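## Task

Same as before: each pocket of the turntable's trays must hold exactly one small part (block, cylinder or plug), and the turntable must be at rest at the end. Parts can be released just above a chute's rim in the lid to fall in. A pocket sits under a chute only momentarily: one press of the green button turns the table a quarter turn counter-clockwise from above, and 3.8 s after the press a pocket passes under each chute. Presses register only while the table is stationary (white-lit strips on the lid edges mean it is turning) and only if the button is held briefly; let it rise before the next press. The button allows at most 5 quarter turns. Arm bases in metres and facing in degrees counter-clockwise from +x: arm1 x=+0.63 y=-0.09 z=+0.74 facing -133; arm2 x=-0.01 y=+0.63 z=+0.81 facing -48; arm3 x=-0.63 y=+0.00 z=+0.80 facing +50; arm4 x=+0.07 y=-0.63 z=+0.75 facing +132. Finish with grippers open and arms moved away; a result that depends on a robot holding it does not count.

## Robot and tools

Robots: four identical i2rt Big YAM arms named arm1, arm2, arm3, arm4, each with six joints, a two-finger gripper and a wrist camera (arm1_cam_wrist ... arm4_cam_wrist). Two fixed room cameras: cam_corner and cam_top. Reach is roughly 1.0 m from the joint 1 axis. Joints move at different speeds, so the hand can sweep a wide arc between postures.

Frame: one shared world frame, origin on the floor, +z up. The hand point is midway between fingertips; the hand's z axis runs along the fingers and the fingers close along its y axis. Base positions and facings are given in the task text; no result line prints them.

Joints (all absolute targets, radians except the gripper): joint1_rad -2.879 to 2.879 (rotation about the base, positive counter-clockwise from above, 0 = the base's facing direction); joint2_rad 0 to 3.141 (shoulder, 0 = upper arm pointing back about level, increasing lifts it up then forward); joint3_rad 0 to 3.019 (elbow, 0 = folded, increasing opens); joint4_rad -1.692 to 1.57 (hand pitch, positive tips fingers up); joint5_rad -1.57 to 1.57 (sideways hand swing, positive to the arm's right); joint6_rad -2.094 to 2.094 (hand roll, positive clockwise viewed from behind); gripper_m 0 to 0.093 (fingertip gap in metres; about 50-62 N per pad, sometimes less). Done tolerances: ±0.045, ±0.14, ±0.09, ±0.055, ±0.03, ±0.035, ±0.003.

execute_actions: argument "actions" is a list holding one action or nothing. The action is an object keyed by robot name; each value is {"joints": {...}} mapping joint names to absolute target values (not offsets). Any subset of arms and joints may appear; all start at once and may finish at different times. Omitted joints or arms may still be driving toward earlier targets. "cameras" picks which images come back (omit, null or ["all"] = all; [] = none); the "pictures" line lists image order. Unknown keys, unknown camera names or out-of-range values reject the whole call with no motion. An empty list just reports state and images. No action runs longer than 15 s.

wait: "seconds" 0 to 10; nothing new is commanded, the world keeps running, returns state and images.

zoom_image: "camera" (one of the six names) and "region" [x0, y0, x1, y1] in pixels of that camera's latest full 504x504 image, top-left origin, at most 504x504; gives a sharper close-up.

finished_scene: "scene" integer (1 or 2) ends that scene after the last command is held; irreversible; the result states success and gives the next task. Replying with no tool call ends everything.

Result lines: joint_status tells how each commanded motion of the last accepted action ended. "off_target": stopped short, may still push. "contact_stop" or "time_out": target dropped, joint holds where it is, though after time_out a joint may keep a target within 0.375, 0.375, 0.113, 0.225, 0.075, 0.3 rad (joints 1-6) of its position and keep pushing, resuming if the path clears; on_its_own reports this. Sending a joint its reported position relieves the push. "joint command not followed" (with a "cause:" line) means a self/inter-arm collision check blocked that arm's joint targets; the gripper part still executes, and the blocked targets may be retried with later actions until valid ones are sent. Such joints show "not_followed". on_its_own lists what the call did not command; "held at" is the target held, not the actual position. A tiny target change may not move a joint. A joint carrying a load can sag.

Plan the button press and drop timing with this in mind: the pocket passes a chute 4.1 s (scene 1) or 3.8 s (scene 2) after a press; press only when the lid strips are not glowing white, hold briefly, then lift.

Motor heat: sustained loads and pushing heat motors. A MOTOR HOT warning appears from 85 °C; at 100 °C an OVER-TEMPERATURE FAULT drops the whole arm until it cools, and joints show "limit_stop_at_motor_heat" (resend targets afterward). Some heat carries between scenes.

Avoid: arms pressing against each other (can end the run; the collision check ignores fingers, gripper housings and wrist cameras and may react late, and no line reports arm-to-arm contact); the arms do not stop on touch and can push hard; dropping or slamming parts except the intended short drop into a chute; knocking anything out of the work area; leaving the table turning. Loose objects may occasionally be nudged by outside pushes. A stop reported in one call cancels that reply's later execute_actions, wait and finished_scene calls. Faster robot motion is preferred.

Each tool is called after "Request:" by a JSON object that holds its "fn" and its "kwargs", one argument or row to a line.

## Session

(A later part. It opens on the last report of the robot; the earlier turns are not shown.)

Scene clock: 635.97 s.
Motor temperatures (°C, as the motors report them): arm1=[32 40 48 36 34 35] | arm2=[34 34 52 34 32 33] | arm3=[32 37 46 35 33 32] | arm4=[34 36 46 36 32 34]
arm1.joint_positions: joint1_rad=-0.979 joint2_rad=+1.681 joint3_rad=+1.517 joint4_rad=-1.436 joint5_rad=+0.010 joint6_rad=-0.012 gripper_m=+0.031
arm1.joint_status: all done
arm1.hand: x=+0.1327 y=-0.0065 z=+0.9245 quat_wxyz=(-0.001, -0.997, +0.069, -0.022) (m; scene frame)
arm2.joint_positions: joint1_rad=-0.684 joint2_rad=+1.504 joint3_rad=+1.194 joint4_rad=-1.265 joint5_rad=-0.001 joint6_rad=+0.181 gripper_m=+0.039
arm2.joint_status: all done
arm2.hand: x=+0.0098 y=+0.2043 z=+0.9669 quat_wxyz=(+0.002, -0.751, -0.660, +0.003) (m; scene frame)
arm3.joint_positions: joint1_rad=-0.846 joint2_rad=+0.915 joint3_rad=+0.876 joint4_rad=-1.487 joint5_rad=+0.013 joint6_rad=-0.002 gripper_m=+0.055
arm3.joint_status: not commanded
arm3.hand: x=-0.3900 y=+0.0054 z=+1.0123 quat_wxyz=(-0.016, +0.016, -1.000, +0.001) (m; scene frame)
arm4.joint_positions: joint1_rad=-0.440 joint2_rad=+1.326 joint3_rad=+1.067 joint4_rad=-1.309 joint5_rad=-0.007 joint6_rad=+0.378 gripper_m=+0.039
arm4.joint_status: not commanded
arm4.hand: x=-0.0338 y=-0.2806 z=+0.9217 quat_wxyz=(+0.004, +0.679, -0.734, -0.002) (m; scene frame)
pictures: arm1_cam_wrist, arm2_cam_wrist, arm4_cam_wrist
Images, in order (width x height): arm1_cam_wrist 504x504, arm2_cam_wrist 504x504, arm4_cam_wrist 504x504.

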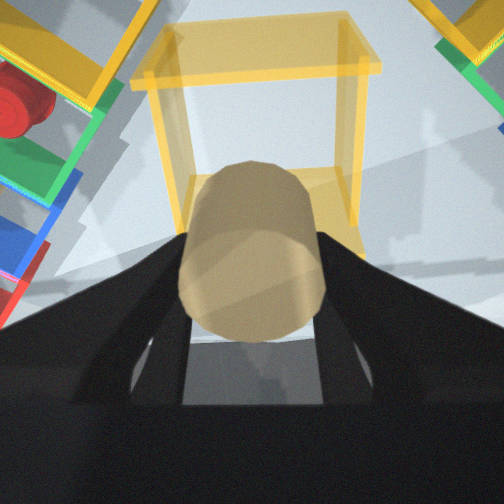

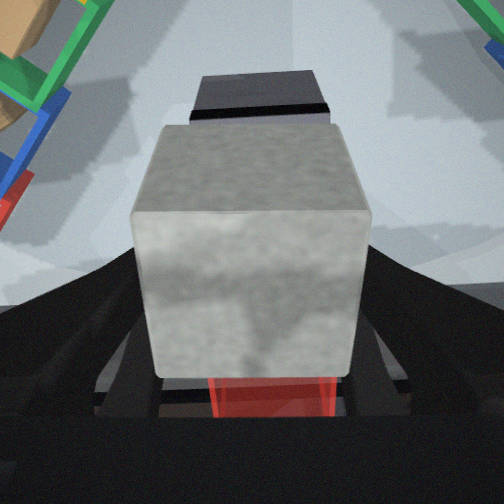

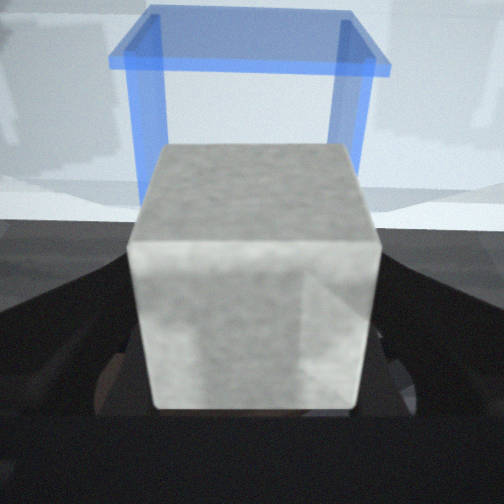

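Request:
{"fn": "execute_actions", "kwargs": {
  "actions": [
    {"arm2":{"joints":{"joint2_rad":1.67}}}
  ],
  "cameras": []
}}

Request:
{"fn": "wait", "kwargs": {
  "seconds": 0.3
}}

Request:
{"fn": "execute_actions", "kwargs": {
  "actions": [
    {"arm2":{"joints":{"joint1_rad":-0.628,"joint2_rad":1.073,"joint3_rad":0.78,"joint4_rad":-1.25}}}
  ],
  "cameras": []
}}

Request:
{"fn": "execute_actions", "kwargs": {
  "actions": [
    {"arm2":{"joints":{"joint2_rad":1.105,"joint3_rad":0.715,"joint4_rad":-1.15}}}
  ],
  "cameras": []
}}

Request:
{"fn": "wait", "kwargs": {
  "seconds": 0.85
}}

Request:
{"fn": "execute_actions", "kwargs": {
  "actions": [
    {"arm1":{"joints":{"gripper_m":0.052}},"arm2":{"joints":{"gripper_m":0.056}},"arm4":{"joints":{"gripper_m":0.056}}}
  ]
}}

Scene clock: 657.03 s.
Motor temperatures (°C, as the motors report them): arm1=[32 40 51 36 34 35] | arm2=[34 35 53 34 32 33] | arm3=[32 37 46 35 33 32] | arm4=[34 36 46 36 32 34]
arm1.joint_positions: joint1_rad=-0.979 joint2_rad=+1.681 joint3_rad=+1.517 joint4_rad=-1.436 joint5_rad=+0.010 joint6_rad=-0.012 gripper_m=+0.031
arm1.joint_status: not commanded
arm1.hand: x=+0.1327 y=-0.0065 z=+0.9245 quat_wxyz=(-0.001, -0.997, +0.069, -0.022) (m; scene frame)
arm2.joint_positions: joint1_rad=-0.706 joint2_rad=+1.626 joint3_rad=+1.195 joint4_rad=-1.268 joint5_rad=-0.009 joint6_rad=+0.182 gripper_m=+0.039
arm2.joint_status: all done
arm2.hand: x=+0.0013 y=+0.2049 z=+0.9176 quat_wxyz=(+0.048, -0.757, -0.650, -0.040) (m; scene frame)
arm3.joint_positions: joint1_rad=-0.846 joint2_rad=+0.915 joint3_rad=+0.876 joint4_rad=-1.487 joint5_rad=+0.013 joint6_rad=-0.002 gripper_m=+0.055
arm3.joint_status: not commanded
arm3.hand: x=-0.3900 y=+0.0054 z=+1.0123 quat_wxyz=(-0.016, +0.016, -1.000, +0.001) (m; scene frame)
arm4.joint_positions: joint1_rad=-0.440 joint2_rad=+1.326 joint3_rad=+1.067 joint4_rad=-1.309 joint5_rad=-0.007 joint6_rad=+0.378 gripper_m=+0.039
arm4.joint_status: not commanded
arm4.hand: x=-0.0338 y=-0.2806 z=+0.9217 quat_wxyz=(+0.004, +0.679, -0.734, -0.002) (m; scene frame)
pictures: none
No camera images: the call's "cameras" was empty. Leave "cameras" out to get every camera's image.

Scene clock: 657.33 s.
Motor temperatures (°C, as the motors report them): arm1=[32 40 51 36 34 35] | arm2=[34 35 53 34 32 33] | arm3=[32 37 46 35 33 32] | arm4=[34 36 46 36 32 34]
arm1.joint_positions: joint1_rad=-0.979 joint2_rad=+1.681 joint3_rad=+1.517 joint4_rad=-1.436 joint5_rad=+0.010 joint6_rad=-0.012 gripper_m=+0.031
arm1.joint_status: not commanded
arm1.hand: x=+0.1327 y=-0.0065 z=+0.9245 quat_wxyz=(-0.001, -0.997, +0.069, -0.022) (m; scene frame)
arm2.joint_positions: joint1_rad=-0.706 joint2_rad=+1.626 joint3_rad=+1.195 joint4_rad=-1.268 joint5_rad=-0.009 joint6_rad=+0.182 gripper_m=+0.039
arm2.joint_status: all done
arm2.hand: x=+0.0013 y=+0.2049 z=+0.9176 quat_wxyz=(+0.048, -0.757, -0.650, -0.040) (m; scene frame)
arm3.joint_positions: joint1_rad=-0.846 joint2_rad=+0.915 joint3_rad=+0.876 joint4_rad=-1.487 joint5_rad=+0.013 joint6_rad=-0.002 gripper_m=+0.055
arm3.joint_status: not commanded
arm3.hand: x=-0.3900 y=+0.0054 z=+1.0123 quat_wxyz=(-0.016, +0.016, -1.000, +0.001) (m; scene frame)
arm4.joint_positions: joint1_rad=-0.440 joint2_rad=+1.326 joint3_rad=+1.067 joint4_rad=-1.309 joint5_rad=-0.007 joint6_rad=+0.378 gripper_m=+0.039
arm4.joint_status: not commanded
arm4.hand: x=-0.0338 y=-0.2806 z=+0.9217 quat_wxyz=(+0.004, +0.679, -0.734, -0.002) (m; scene frame)
wait: 0.30 s; at rest by 0.27 s
pictures: arm1_cam_wrist, arm2_cam_wrist, arm3_cam_wrist, arm4_cam_wrist, cam_corner, cam_top
Images, in order (width x height): arm1_cam_wrist 504x504, arm2_cam_wrist 504x504, arm3_cam_wrist 504x504, arm4_cam_wrist 504x504, cam_corner 504x504, cam_top 504x504.

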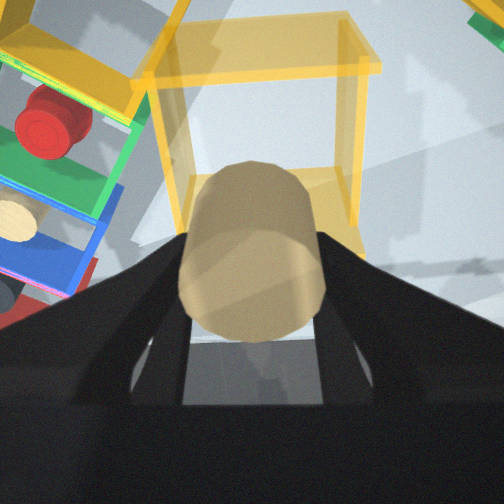

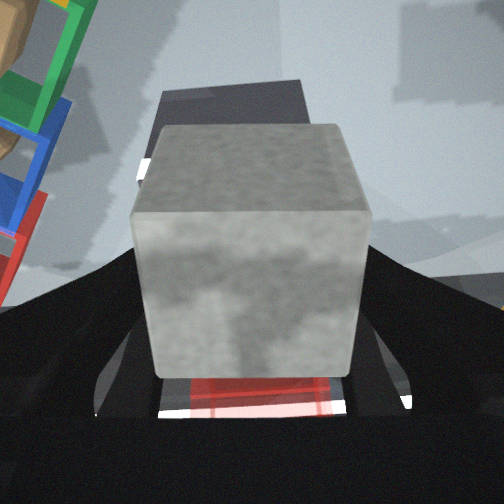

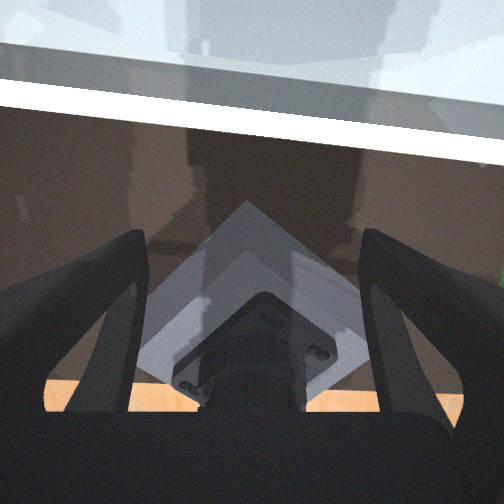

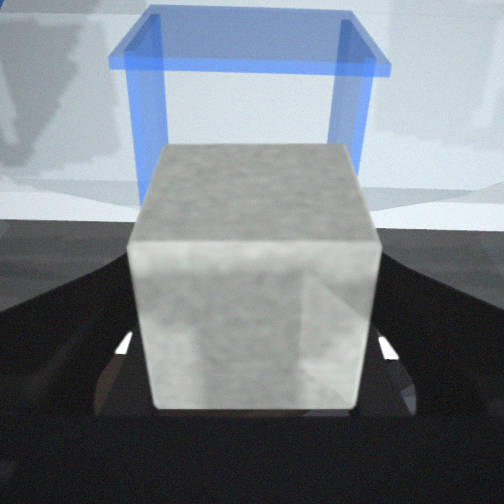

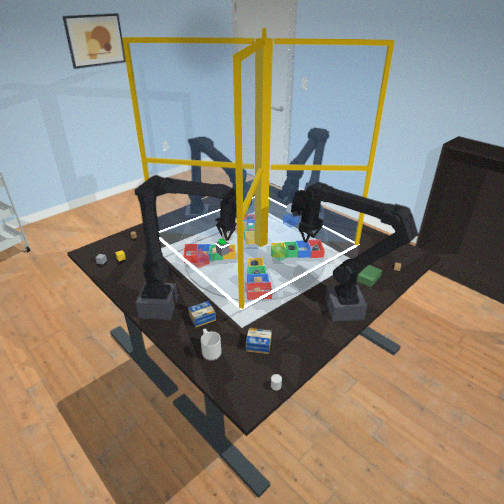

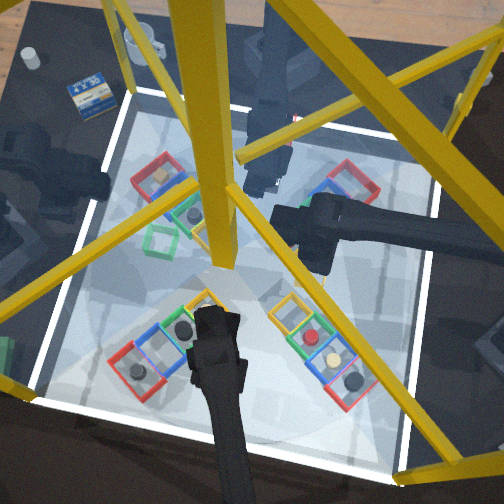

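Scene clock: 658.60 s.
Motor temperatures (°C, as the motors report them): arm1=[32 40 51 36 34 35] | arm2=[34 35 53 34 32 33] | arm3=[32 37 46 35 33 32] | arm4=[34 36 46 36 32 34]
arm1.joint_positions: joint1_rad=-0.979 joint2_rad=+1.681 joint3_rad=+1.517 joint4_rad=-1.436 joint5_rad=+0.010 joint6_rad=-0.012 gripper_m=+0.031
arm1.joint_status: not commanded
arm1.hand: x=+0.1327 y=-0.0065 z=+0.9245 quat_wxyz=(-0.001, -0.997, +0.069, -0.022) (m; scene frame)
arm2.joint_positions: joint1_rad=-0.621 joint2_rad=+1.066 joint3_rad=+0.781 joint4_rad=-1.246 joint5_rad=-0.001 joint6_rad=+0.183 gripper_m=+0.039
arm2.joint_status: all done
arm2.hand: x=+0.0187 y=+0.3580 z=+0.9572 quat_wxyz=(-0.015, -0.730, -0.683, +0.016) (m; scene frame)
arm3.joint_positions: joint1_rad=-0.846 joint2_rad=+0.915 joint3_rad=+0.876 joint4_rad=-1.487 joint5_rad=+0.013 joint6_rad=-0.002 gripper_m=+0.055
arm3.joint_status: not commanded
arm3.hand: x=-0.3900 y=+0.0054 z=+1.0123 quat_wxyz=(-0.016, +0.016, -1.000, +0.001) (m; scene frame)
arm4.joint_positions: joint1_rad=-0.440 joint2_rad=+1.326 joint3_rad=+1.067 joint4_rad=-1.309 joint5_rad=-0.007 joint6_rad=+0.378 gripper_m=+0.039
arm4.joint_status: not commanded
arm4.hand: x=-0.0338 y=-0.2806 z=+0.9217 quat_wxyz=(+0.004, +0.679, -0.734, -0.002) (m; scene frame)
pictures: none
No camera images: the call's "cameras" was empty. Leave "cameras" out to get every camera's image.

Scene clock: 659.40 s.
Motor temperatures (°C, as the motors report them): arm1=[32 40 51 36 34 35] | arm2=[34 35 53 34 32 33] | arm3=[32 37 46 35 33 32] | arm4=[34 36 46 36 32 34]
arm1.joint_positions: joint1_rad=-0.979 joint2_rad=+1.681 joint3_rad=+1.517 joint4_rad=-1.436 joint5_rad=+0.010 joint6_rad=-0.012 gripper_m=+0.031
arm1.joint_status: not commanded
arm1.hand: x=+0.1327 y=-0.0065 z=+0.9245 quat_wxyz=(-0.001, -0.997, +0.069, -0.022) (m; scene frame)
arm2.joint_positions: joint1_rad=-0.621 joint2_rad=+1.105 joint3_rad=+0.709 joint4_rad=-1.162 joint5_rad=-0.001 joint6_rad=+0.183 gripper_m=+0.039
arm2.joint_status: all done
arm2.hand: x=+0.0177 y=+0.3645 z=+0.9215 quat_wxyz=(-0.004, -0.731, -0.683, +0.008) (m; scene frame)
arm3.joint_positions: joint1_rad=-0.846 joint2_rad=+0.915 joint3_rad=+0.876 joint4_rad=-1.487 joint5_rad=+0.013 joint6_rad=-0.002 gripper_m=+0.055
arm3.joint_status: not commanded
arm3.hand: x=-0.3900 y=+0.0054 z=+1.0123 quat_wxyz=(-0.016, +0.016, -1.000, +0.001) (m; scene frame)
arm4.joint_positions: joint1_rad=-0.440 joint2_rad=+1.326 joint3_rad=+1.067 joint4_rad=-1.309 joint5_rad=-0.007 joint6_rad=+0.378 gripper_m=+0.039
arm4.joint_status: not commanded
arm4.hand: x=-0.0338 y=-0.2806 z=+0.9217 quat_wxyz=(+0.004, +0.679, -0.734, -0.002) (m; scene frame)
pictures: none
No camera images: the call's "cameras" was empty. Leave "cameras" out to get every camera's image.

Scene clock: 660.27 s.
Motor temperatures (°C, as the motors report them): arm1=[32 40 51 36 34 35] | arm2=[34 35 53 34 32 33] | arm3=[32 37 46 35 33 32] | arm4=[34 36 46 36 32 34]
arm1.joint_positions: joint1_rad=-0.979 joint2_rad=+1.681 joint3_rad=+1.517 joint4_rad=-1.436 joint5_rad=+0.010 joint6_rad=-0.012 gripper_m=+0.031
arm1.joint_status: not commanded
arm1.hand: x=+0.1327 y=-0.0065 z=+0.9245 quat_wxyz=(-0.001, -0.997, +0.069, -0.022) (m; scene frame)
arm2.joint_positions: joint1_rad=-0.621 joint2_rad=+1.105 joint3_rad=+0.709 joint4_rad=-1.162 joint5_rad=-0.001 joint6_rad=+0.183 gripper_m=+0.039
arm2.joint_status: all done
arm2.hand: x=+0.0177 y=+0.3645 z=+0.9215 quat_wxyz=(-0.004, -0.731, -0.683, +0.008) (m; scene frame)
arm3.joint_positions: joint1_rad=-0.846 joint2_rad=+0.915 joint3_rad=+0.876 joint4_rad=-1.487 joint5_rad=+0.013 joint6_rad=-0.002 gripper_m=+0.055
arm3.joint_status: not commanded
arm3.hand: x=-0.3900 y=+0.0054 z=+1.0123 quat_wxyz=(-0.016, +0.016, -1.000, +0.001) (m; scene frame)
arm4.joint_positions: joint1_rad=-0.440 joint2_rad=+1.326 joint3_rad=+1.067 joint4_rad=-1.309 joint5_rad=-0.007 joint6_rad=+0.378 gripper_m=+0.039
arm4.joint_status: not commanded
arm4.hand: x=-0.0338 y=-0.2806 z=+0.9217 quat_wxyz=(+0.004, +0.679, -0.734, -0.002) (m; scene frame)
wait: 0.87 s; at rest by 0.27 s
pictures: arm1_cam_wrist, arm2_cam_wrist, arm3_cam_wrist, arm4_cam_wrist, cam_corner, cam_top
Images, in order (width x height): arm1_cam_wrist 504x504, arm2_cam_wrist 504x504, arm3_cam_wrist 504x504, arm4_cam_wrist 504x504, cam_corner 504x504, cam_top 504x504.

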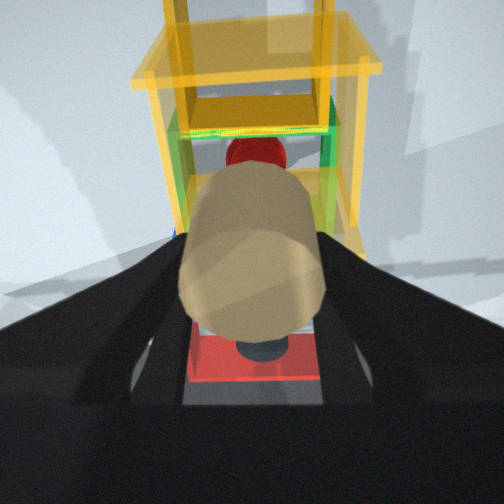

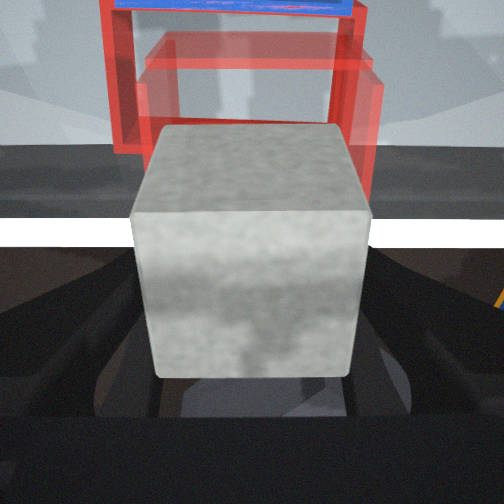

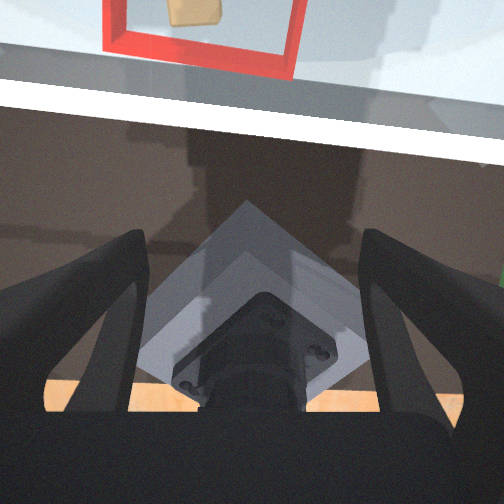

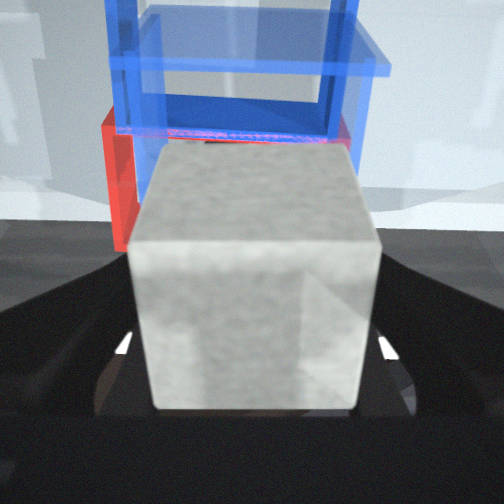

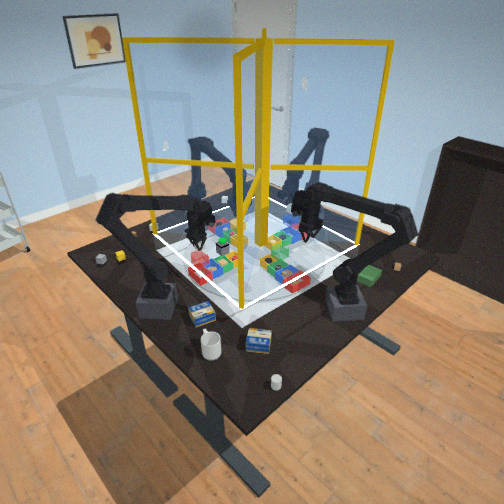

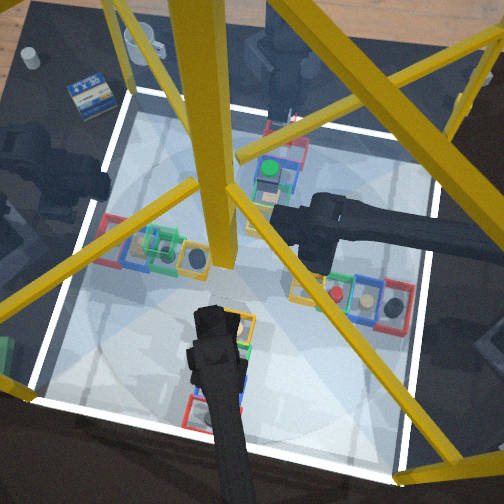

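Scene clock: 660.80 s.
Motor temperatures (°C, as the motors report them): arm1=[32 40 51 36 34 35] | arm2=[34 35 53 34 32 33] | arm3=[32 37 46 35 33 32] | arm4=[34 36 46 36 32 34]
arm1.joint_positions: joint1_rad=-0.979 joint2_rad=+1.681 joint3_rad=+1.517 joint4_rad=-1.436 joint5_rad=+0.010 joint6_rad=-0.012 gripper_m=+0.052
arm1.joint_status: all done
arm1.hand: x=+0.1327 y=-0.0065 z=+0.9245 quat_wxyz=(-0.001, -0.997, +0.069, -0.022) (m; scene frame)
arm2.joint_positions: joint1_rad=-0.621 joint2_rad=+1.105 joint3_rad=+0.709 joint4_rad=-1.162 joint5_rad=-0.001 joint6_rad=+0.183 gripper_m=+0.056
arm2.joint_status: all done
arm2.hand: x=+0.0177 y=+0.3645 z=+0.9215 quat_wxyz=(-0.004, -0.731, -0.683, +0.008) (m; scene frame)
arm3.joint_positions: joint1_rad=-0.846 joint2_rad=+0.915 joint3_rad=+0.876 joint4_rad=-1.487 joint5_rad=+0.013 joint6_rad=-0.002 gripper_m=+0.055
arm3.joint_status: not commanded
arm3.hand: x=-0.3900 y=+0.0054 z=+1.0123 quat_wxyz=(-0.016, +0.016, -1.000, +0.001) (m; scene frame)
arm4.joint_positions: joint1_rad=-0.440 joint2_rad=+1.326 joint3_rad=+1.067 joint4_rad=-1.309 joint5_rad=-0.007 joint6_rad=+0.378 gripper_m=+0.056
arm4.joint_status: all done
arm4.hand: x=-0.0338 y=-0.2806 z=+0.9217 quat_wxyz=(+0.004, +0.679, -0.734, -0.002) (m; scene frame)
pictures: arm1_cam_wrist, arm2_cam_wrist, arm3_cam_wrist, arm4_cam_wrist, cam_corner, cam_top
Images, in order (width x height): arm1_cam_wrist 504x504, arm2_cam_wrist 504x504, arm3_cam_wrist 504x504, arm4_cam_wrist 504x504, cam_corner 504x504, cam_top 504x504.

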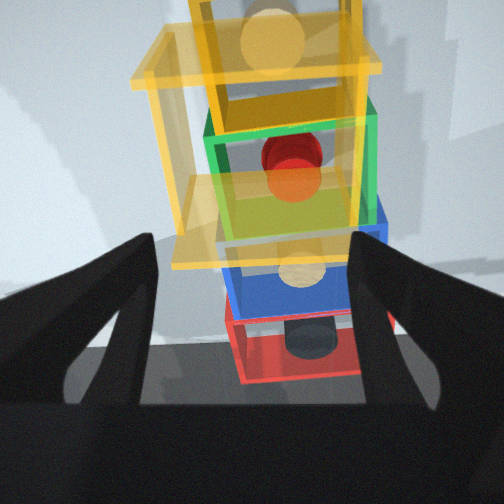

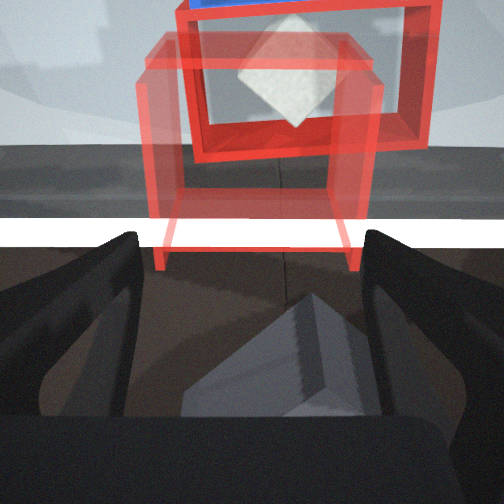

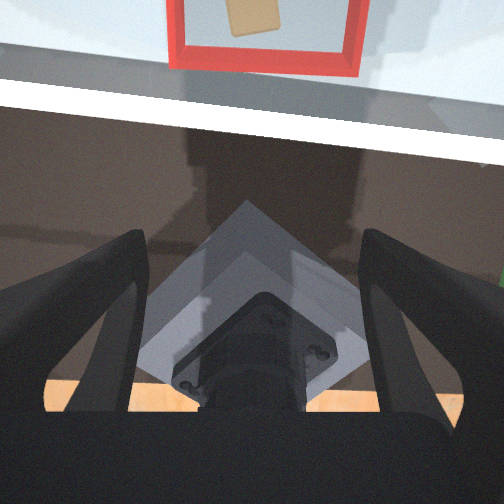

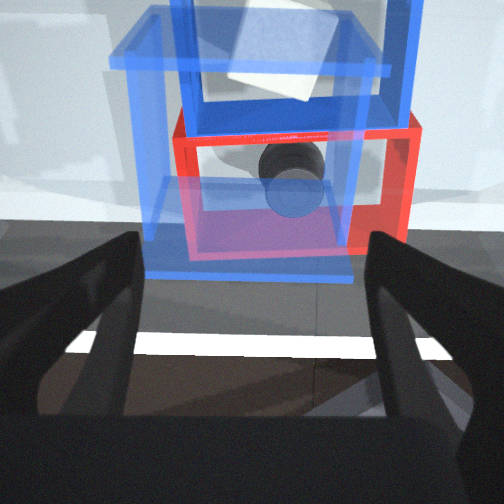

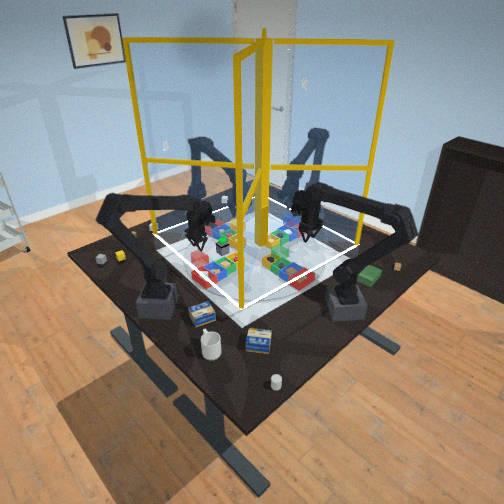

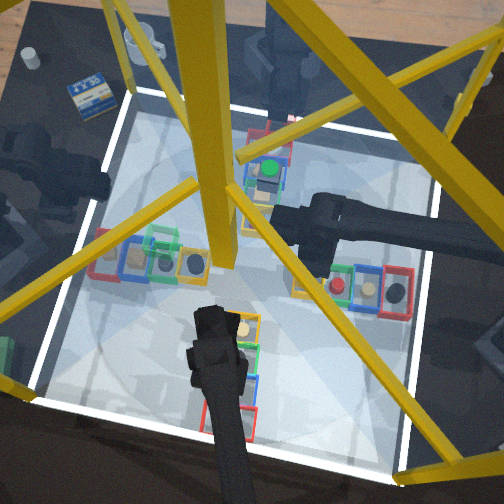

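All three landed. Retract and verify.

Request:
{"fn": "execute_actions", "kwargs": {
  "actions": [
    {"arm1":{"joints":{"joint2_rad":0.922,"joint3_rad":0.88,"joint4_rad":-1.5}},"arm2":{"joints":{"joint2_rad":0.95,"joint3_rad":0.9,"joint4_rad":-1.5}},"arm4":{"joints":{"joint2_rad":0.922,"joint3_rad":0.9,"joint4_rad":-1.5}}}
  ],
  "cameras": []
}}

Request:
{"fn": "wait", "kwargs": {
  "seconds": 4
}}

Request:
{"fn": "zoom_image", "kwargs": {
  "camera": "cam_top",
  "region": [60, 110, 430, 450]
}}

Scene clock: 667.03 s.
Motor temperatures (°C, as the motors report them): arm1=[32 40 51 36 34 35] | arm2=[34 35 53 34 32 33] | arm3=[32 37 46 35 33 32] | arm4=[34 36 46 36 32 34]
arm1.joint_positions: joint1_rad=-0.979 joint2_rad=+0.924 joint3_rad=+0.893 joint4_rad=-1.490 joint5_rad=+0.010 joint6_rad=-0.012 gripper_m=+0.052
arm1.joint_status: all done
arm1.hand: x=+0.3883 y=-0.0453 z=+0.9530 quat_wxyz=(+0.003, -0.997, +0.070, +0.017) (m; scene frame)
arm2.joint_positions: joint1_rad=-0.621 joint2_rad=+0.943 joint3_rad=+0.883 joint4_rad=-1.489 joint5_rad=-0.001 joint6_rad=+0.183 gripper_m=+0.056
arm2.joint_status: all done
arm2.hand: x=+0.0154 y=+0.3917 z=+1.0232 quat_wxyz=(-0.008, -0.730, -0.683, +0.010) (m; scene frame)
arm3.joint_positions: joint1_rad=-0.846 joint2_rad=+0.915 joint3_rad=+0.876 joint4_rad=-1.487 joint5_rad=+0.013 joint6_rad=-0.002 gripper_m=+0.055
arm3.joint_status: not commanded
arm3.hand: x=-0.3900 y=+0.0054 z=+1.0123 quat_wxyz=(-0.016, +0.016, -1.000, +0.001) (m; scene frame)
arm4.joint_positions: joint1_rad=-0.440 joint2_rad=+0.911 joint3_rad=+0.898 joint4_rad=-1.493 joint5_rad=-0.007 joint6_rad=+0.378 gripper_m=+0.056
arm4.joint_status: all done
arm4.hand: x=+0.0029 y=-0.3994 z=+0.9727 quat_wxyz=(-0.010, +0.679, -0.734, -0.030) (m; scene frame)
pictures: none
No camera images: the call's "cameras" was empty. Leave "cameras" out to get every camera's image.

Scene clock: 671.03 s.
Motor temperatures (°C, as the motors report them): arm1=[32 39 50 36 34 35] | arm2=[34 35 53 34 32 33] | arm3=[32 37 46 35 33 32] | arm4=[34 36 46 36 32 34]
arm1.joint_positions: joint1_rad=-0.979 joint2_rad=+0.924 joint3_rad=+0.893 joint4_rad=-1.490 joint5_rad=+0.010 joint6_rad=-0.012 gripper_m=+0.052
arm1.joint_status: all done
arm1.hand: x=+0.3883 y=-0.0453 z=+0.9530 quat_wxyz=(+0.003, -0.997, +0.070, +0.017) (m; scene frame)
arm2.joint_positions: joint1_rad=-0.621 joint2_rad=+0.943 joint3_rad=+0.883 joint4_rad=-1.489 joint5_rad=-0.001 joint6_rad=+0.183 gripper_m=+0.056
arm2.joint_status: all done
arm2.hand: x=+0.0154 y=+0.3917 z=+1.0232 quat_wxyz=(-0.008, -0.730, -0.683, +0.010) (m; scene frame)
arm3.joint_positions: joint1_rad=-0.846 joint2_rad=+0.915 joint3_rad=+0.876 joint4_rad=-1.487 joint5_rad=+0.013 joint6_rad=-0.002 gripper_m=+0.055
arm3.joint_status: not commanded
arm3.hand: x=-0.3900 y=+0.0054 z=+1.0123 quat_wxyz=(-0.016, +0.016, -1.000, +0.001) (m; scene frame)
arm4.joint_positions: joint1_rad=-0.440 joint2_rad=+0.911 joint3_rad=+0.898 joint4_rad=-1.493 joint5_rad=-0.007 joint6_rad=+0.378 gripper_m=+0.056
arm4.joint_status: all done
arm4.hand: x=+0.0029 y=-0.3994 z=+0.9727 quat_wxyz=(-0.010, +0.679, -0.734, -0.030) (m; scene frame)
wait: 4.00 s; at rest by 0.27 s
pictures: arm1_cam_wrist, arm2_cam_wrist, arm3_cam_wrist, arm4_cam_wrist, cam_corner, cam_top
Images, in order (width x height): arm1_cam_wrist 504x504, arm2_cam_wrist 504x504, arm3_cam_wrist 504x504, arm4_cam_wrist 504x504, cam_corner 504x504, cam_top 504x504.

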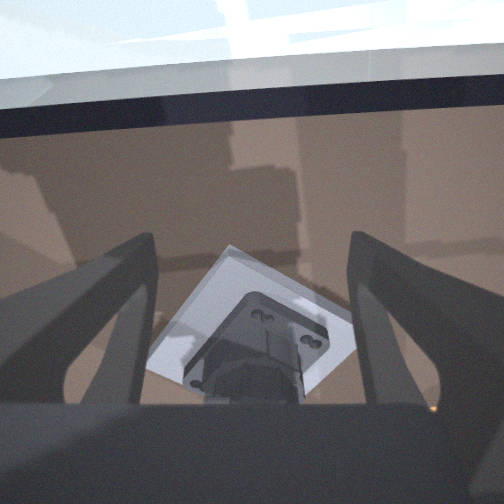

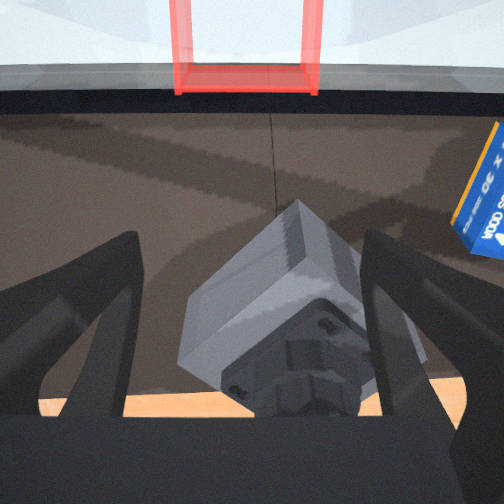

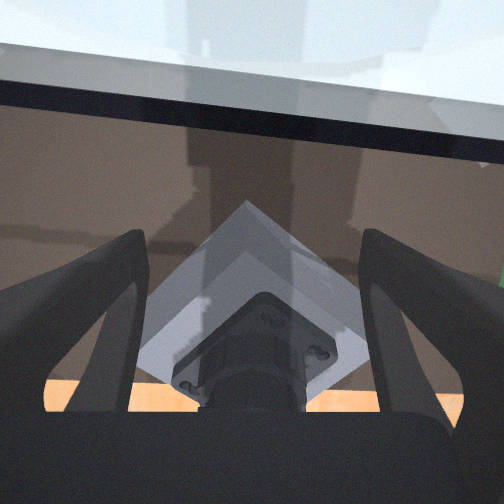

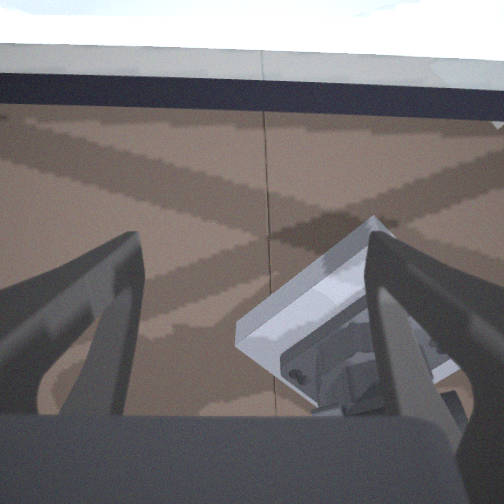

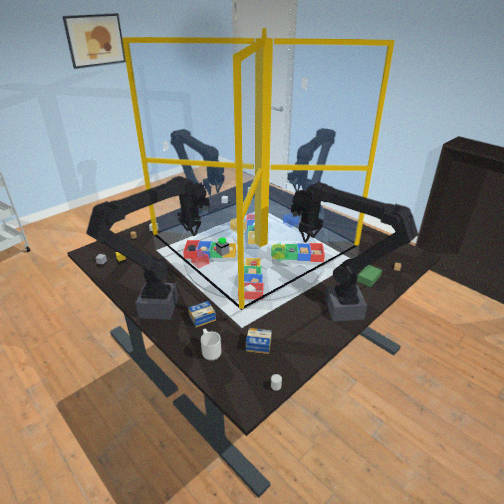

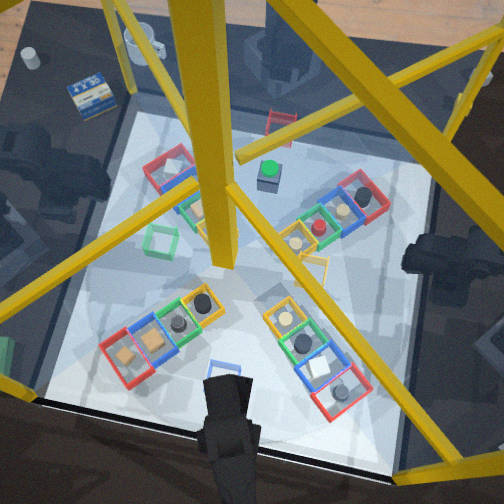

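Region (60, 110, 430, 450) of cam_top's 504x504 image, scaled by 1.362, with more detail than that image has; it fills the top 463 rows of this view, and the rest is white.

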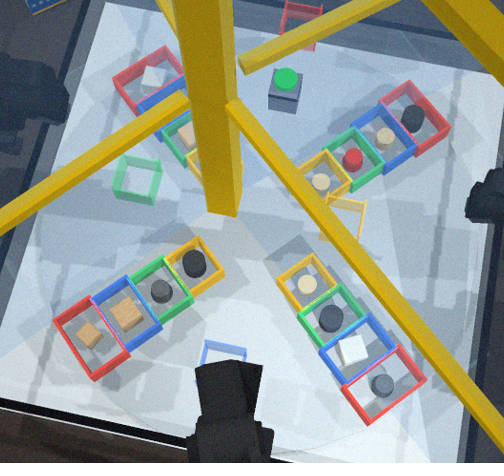

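Stopped, all pockets filled.

Request:
{"fn": "finished_scene", "kwargs": {
  "scene": 2
}}

The scene is finished: the task was done.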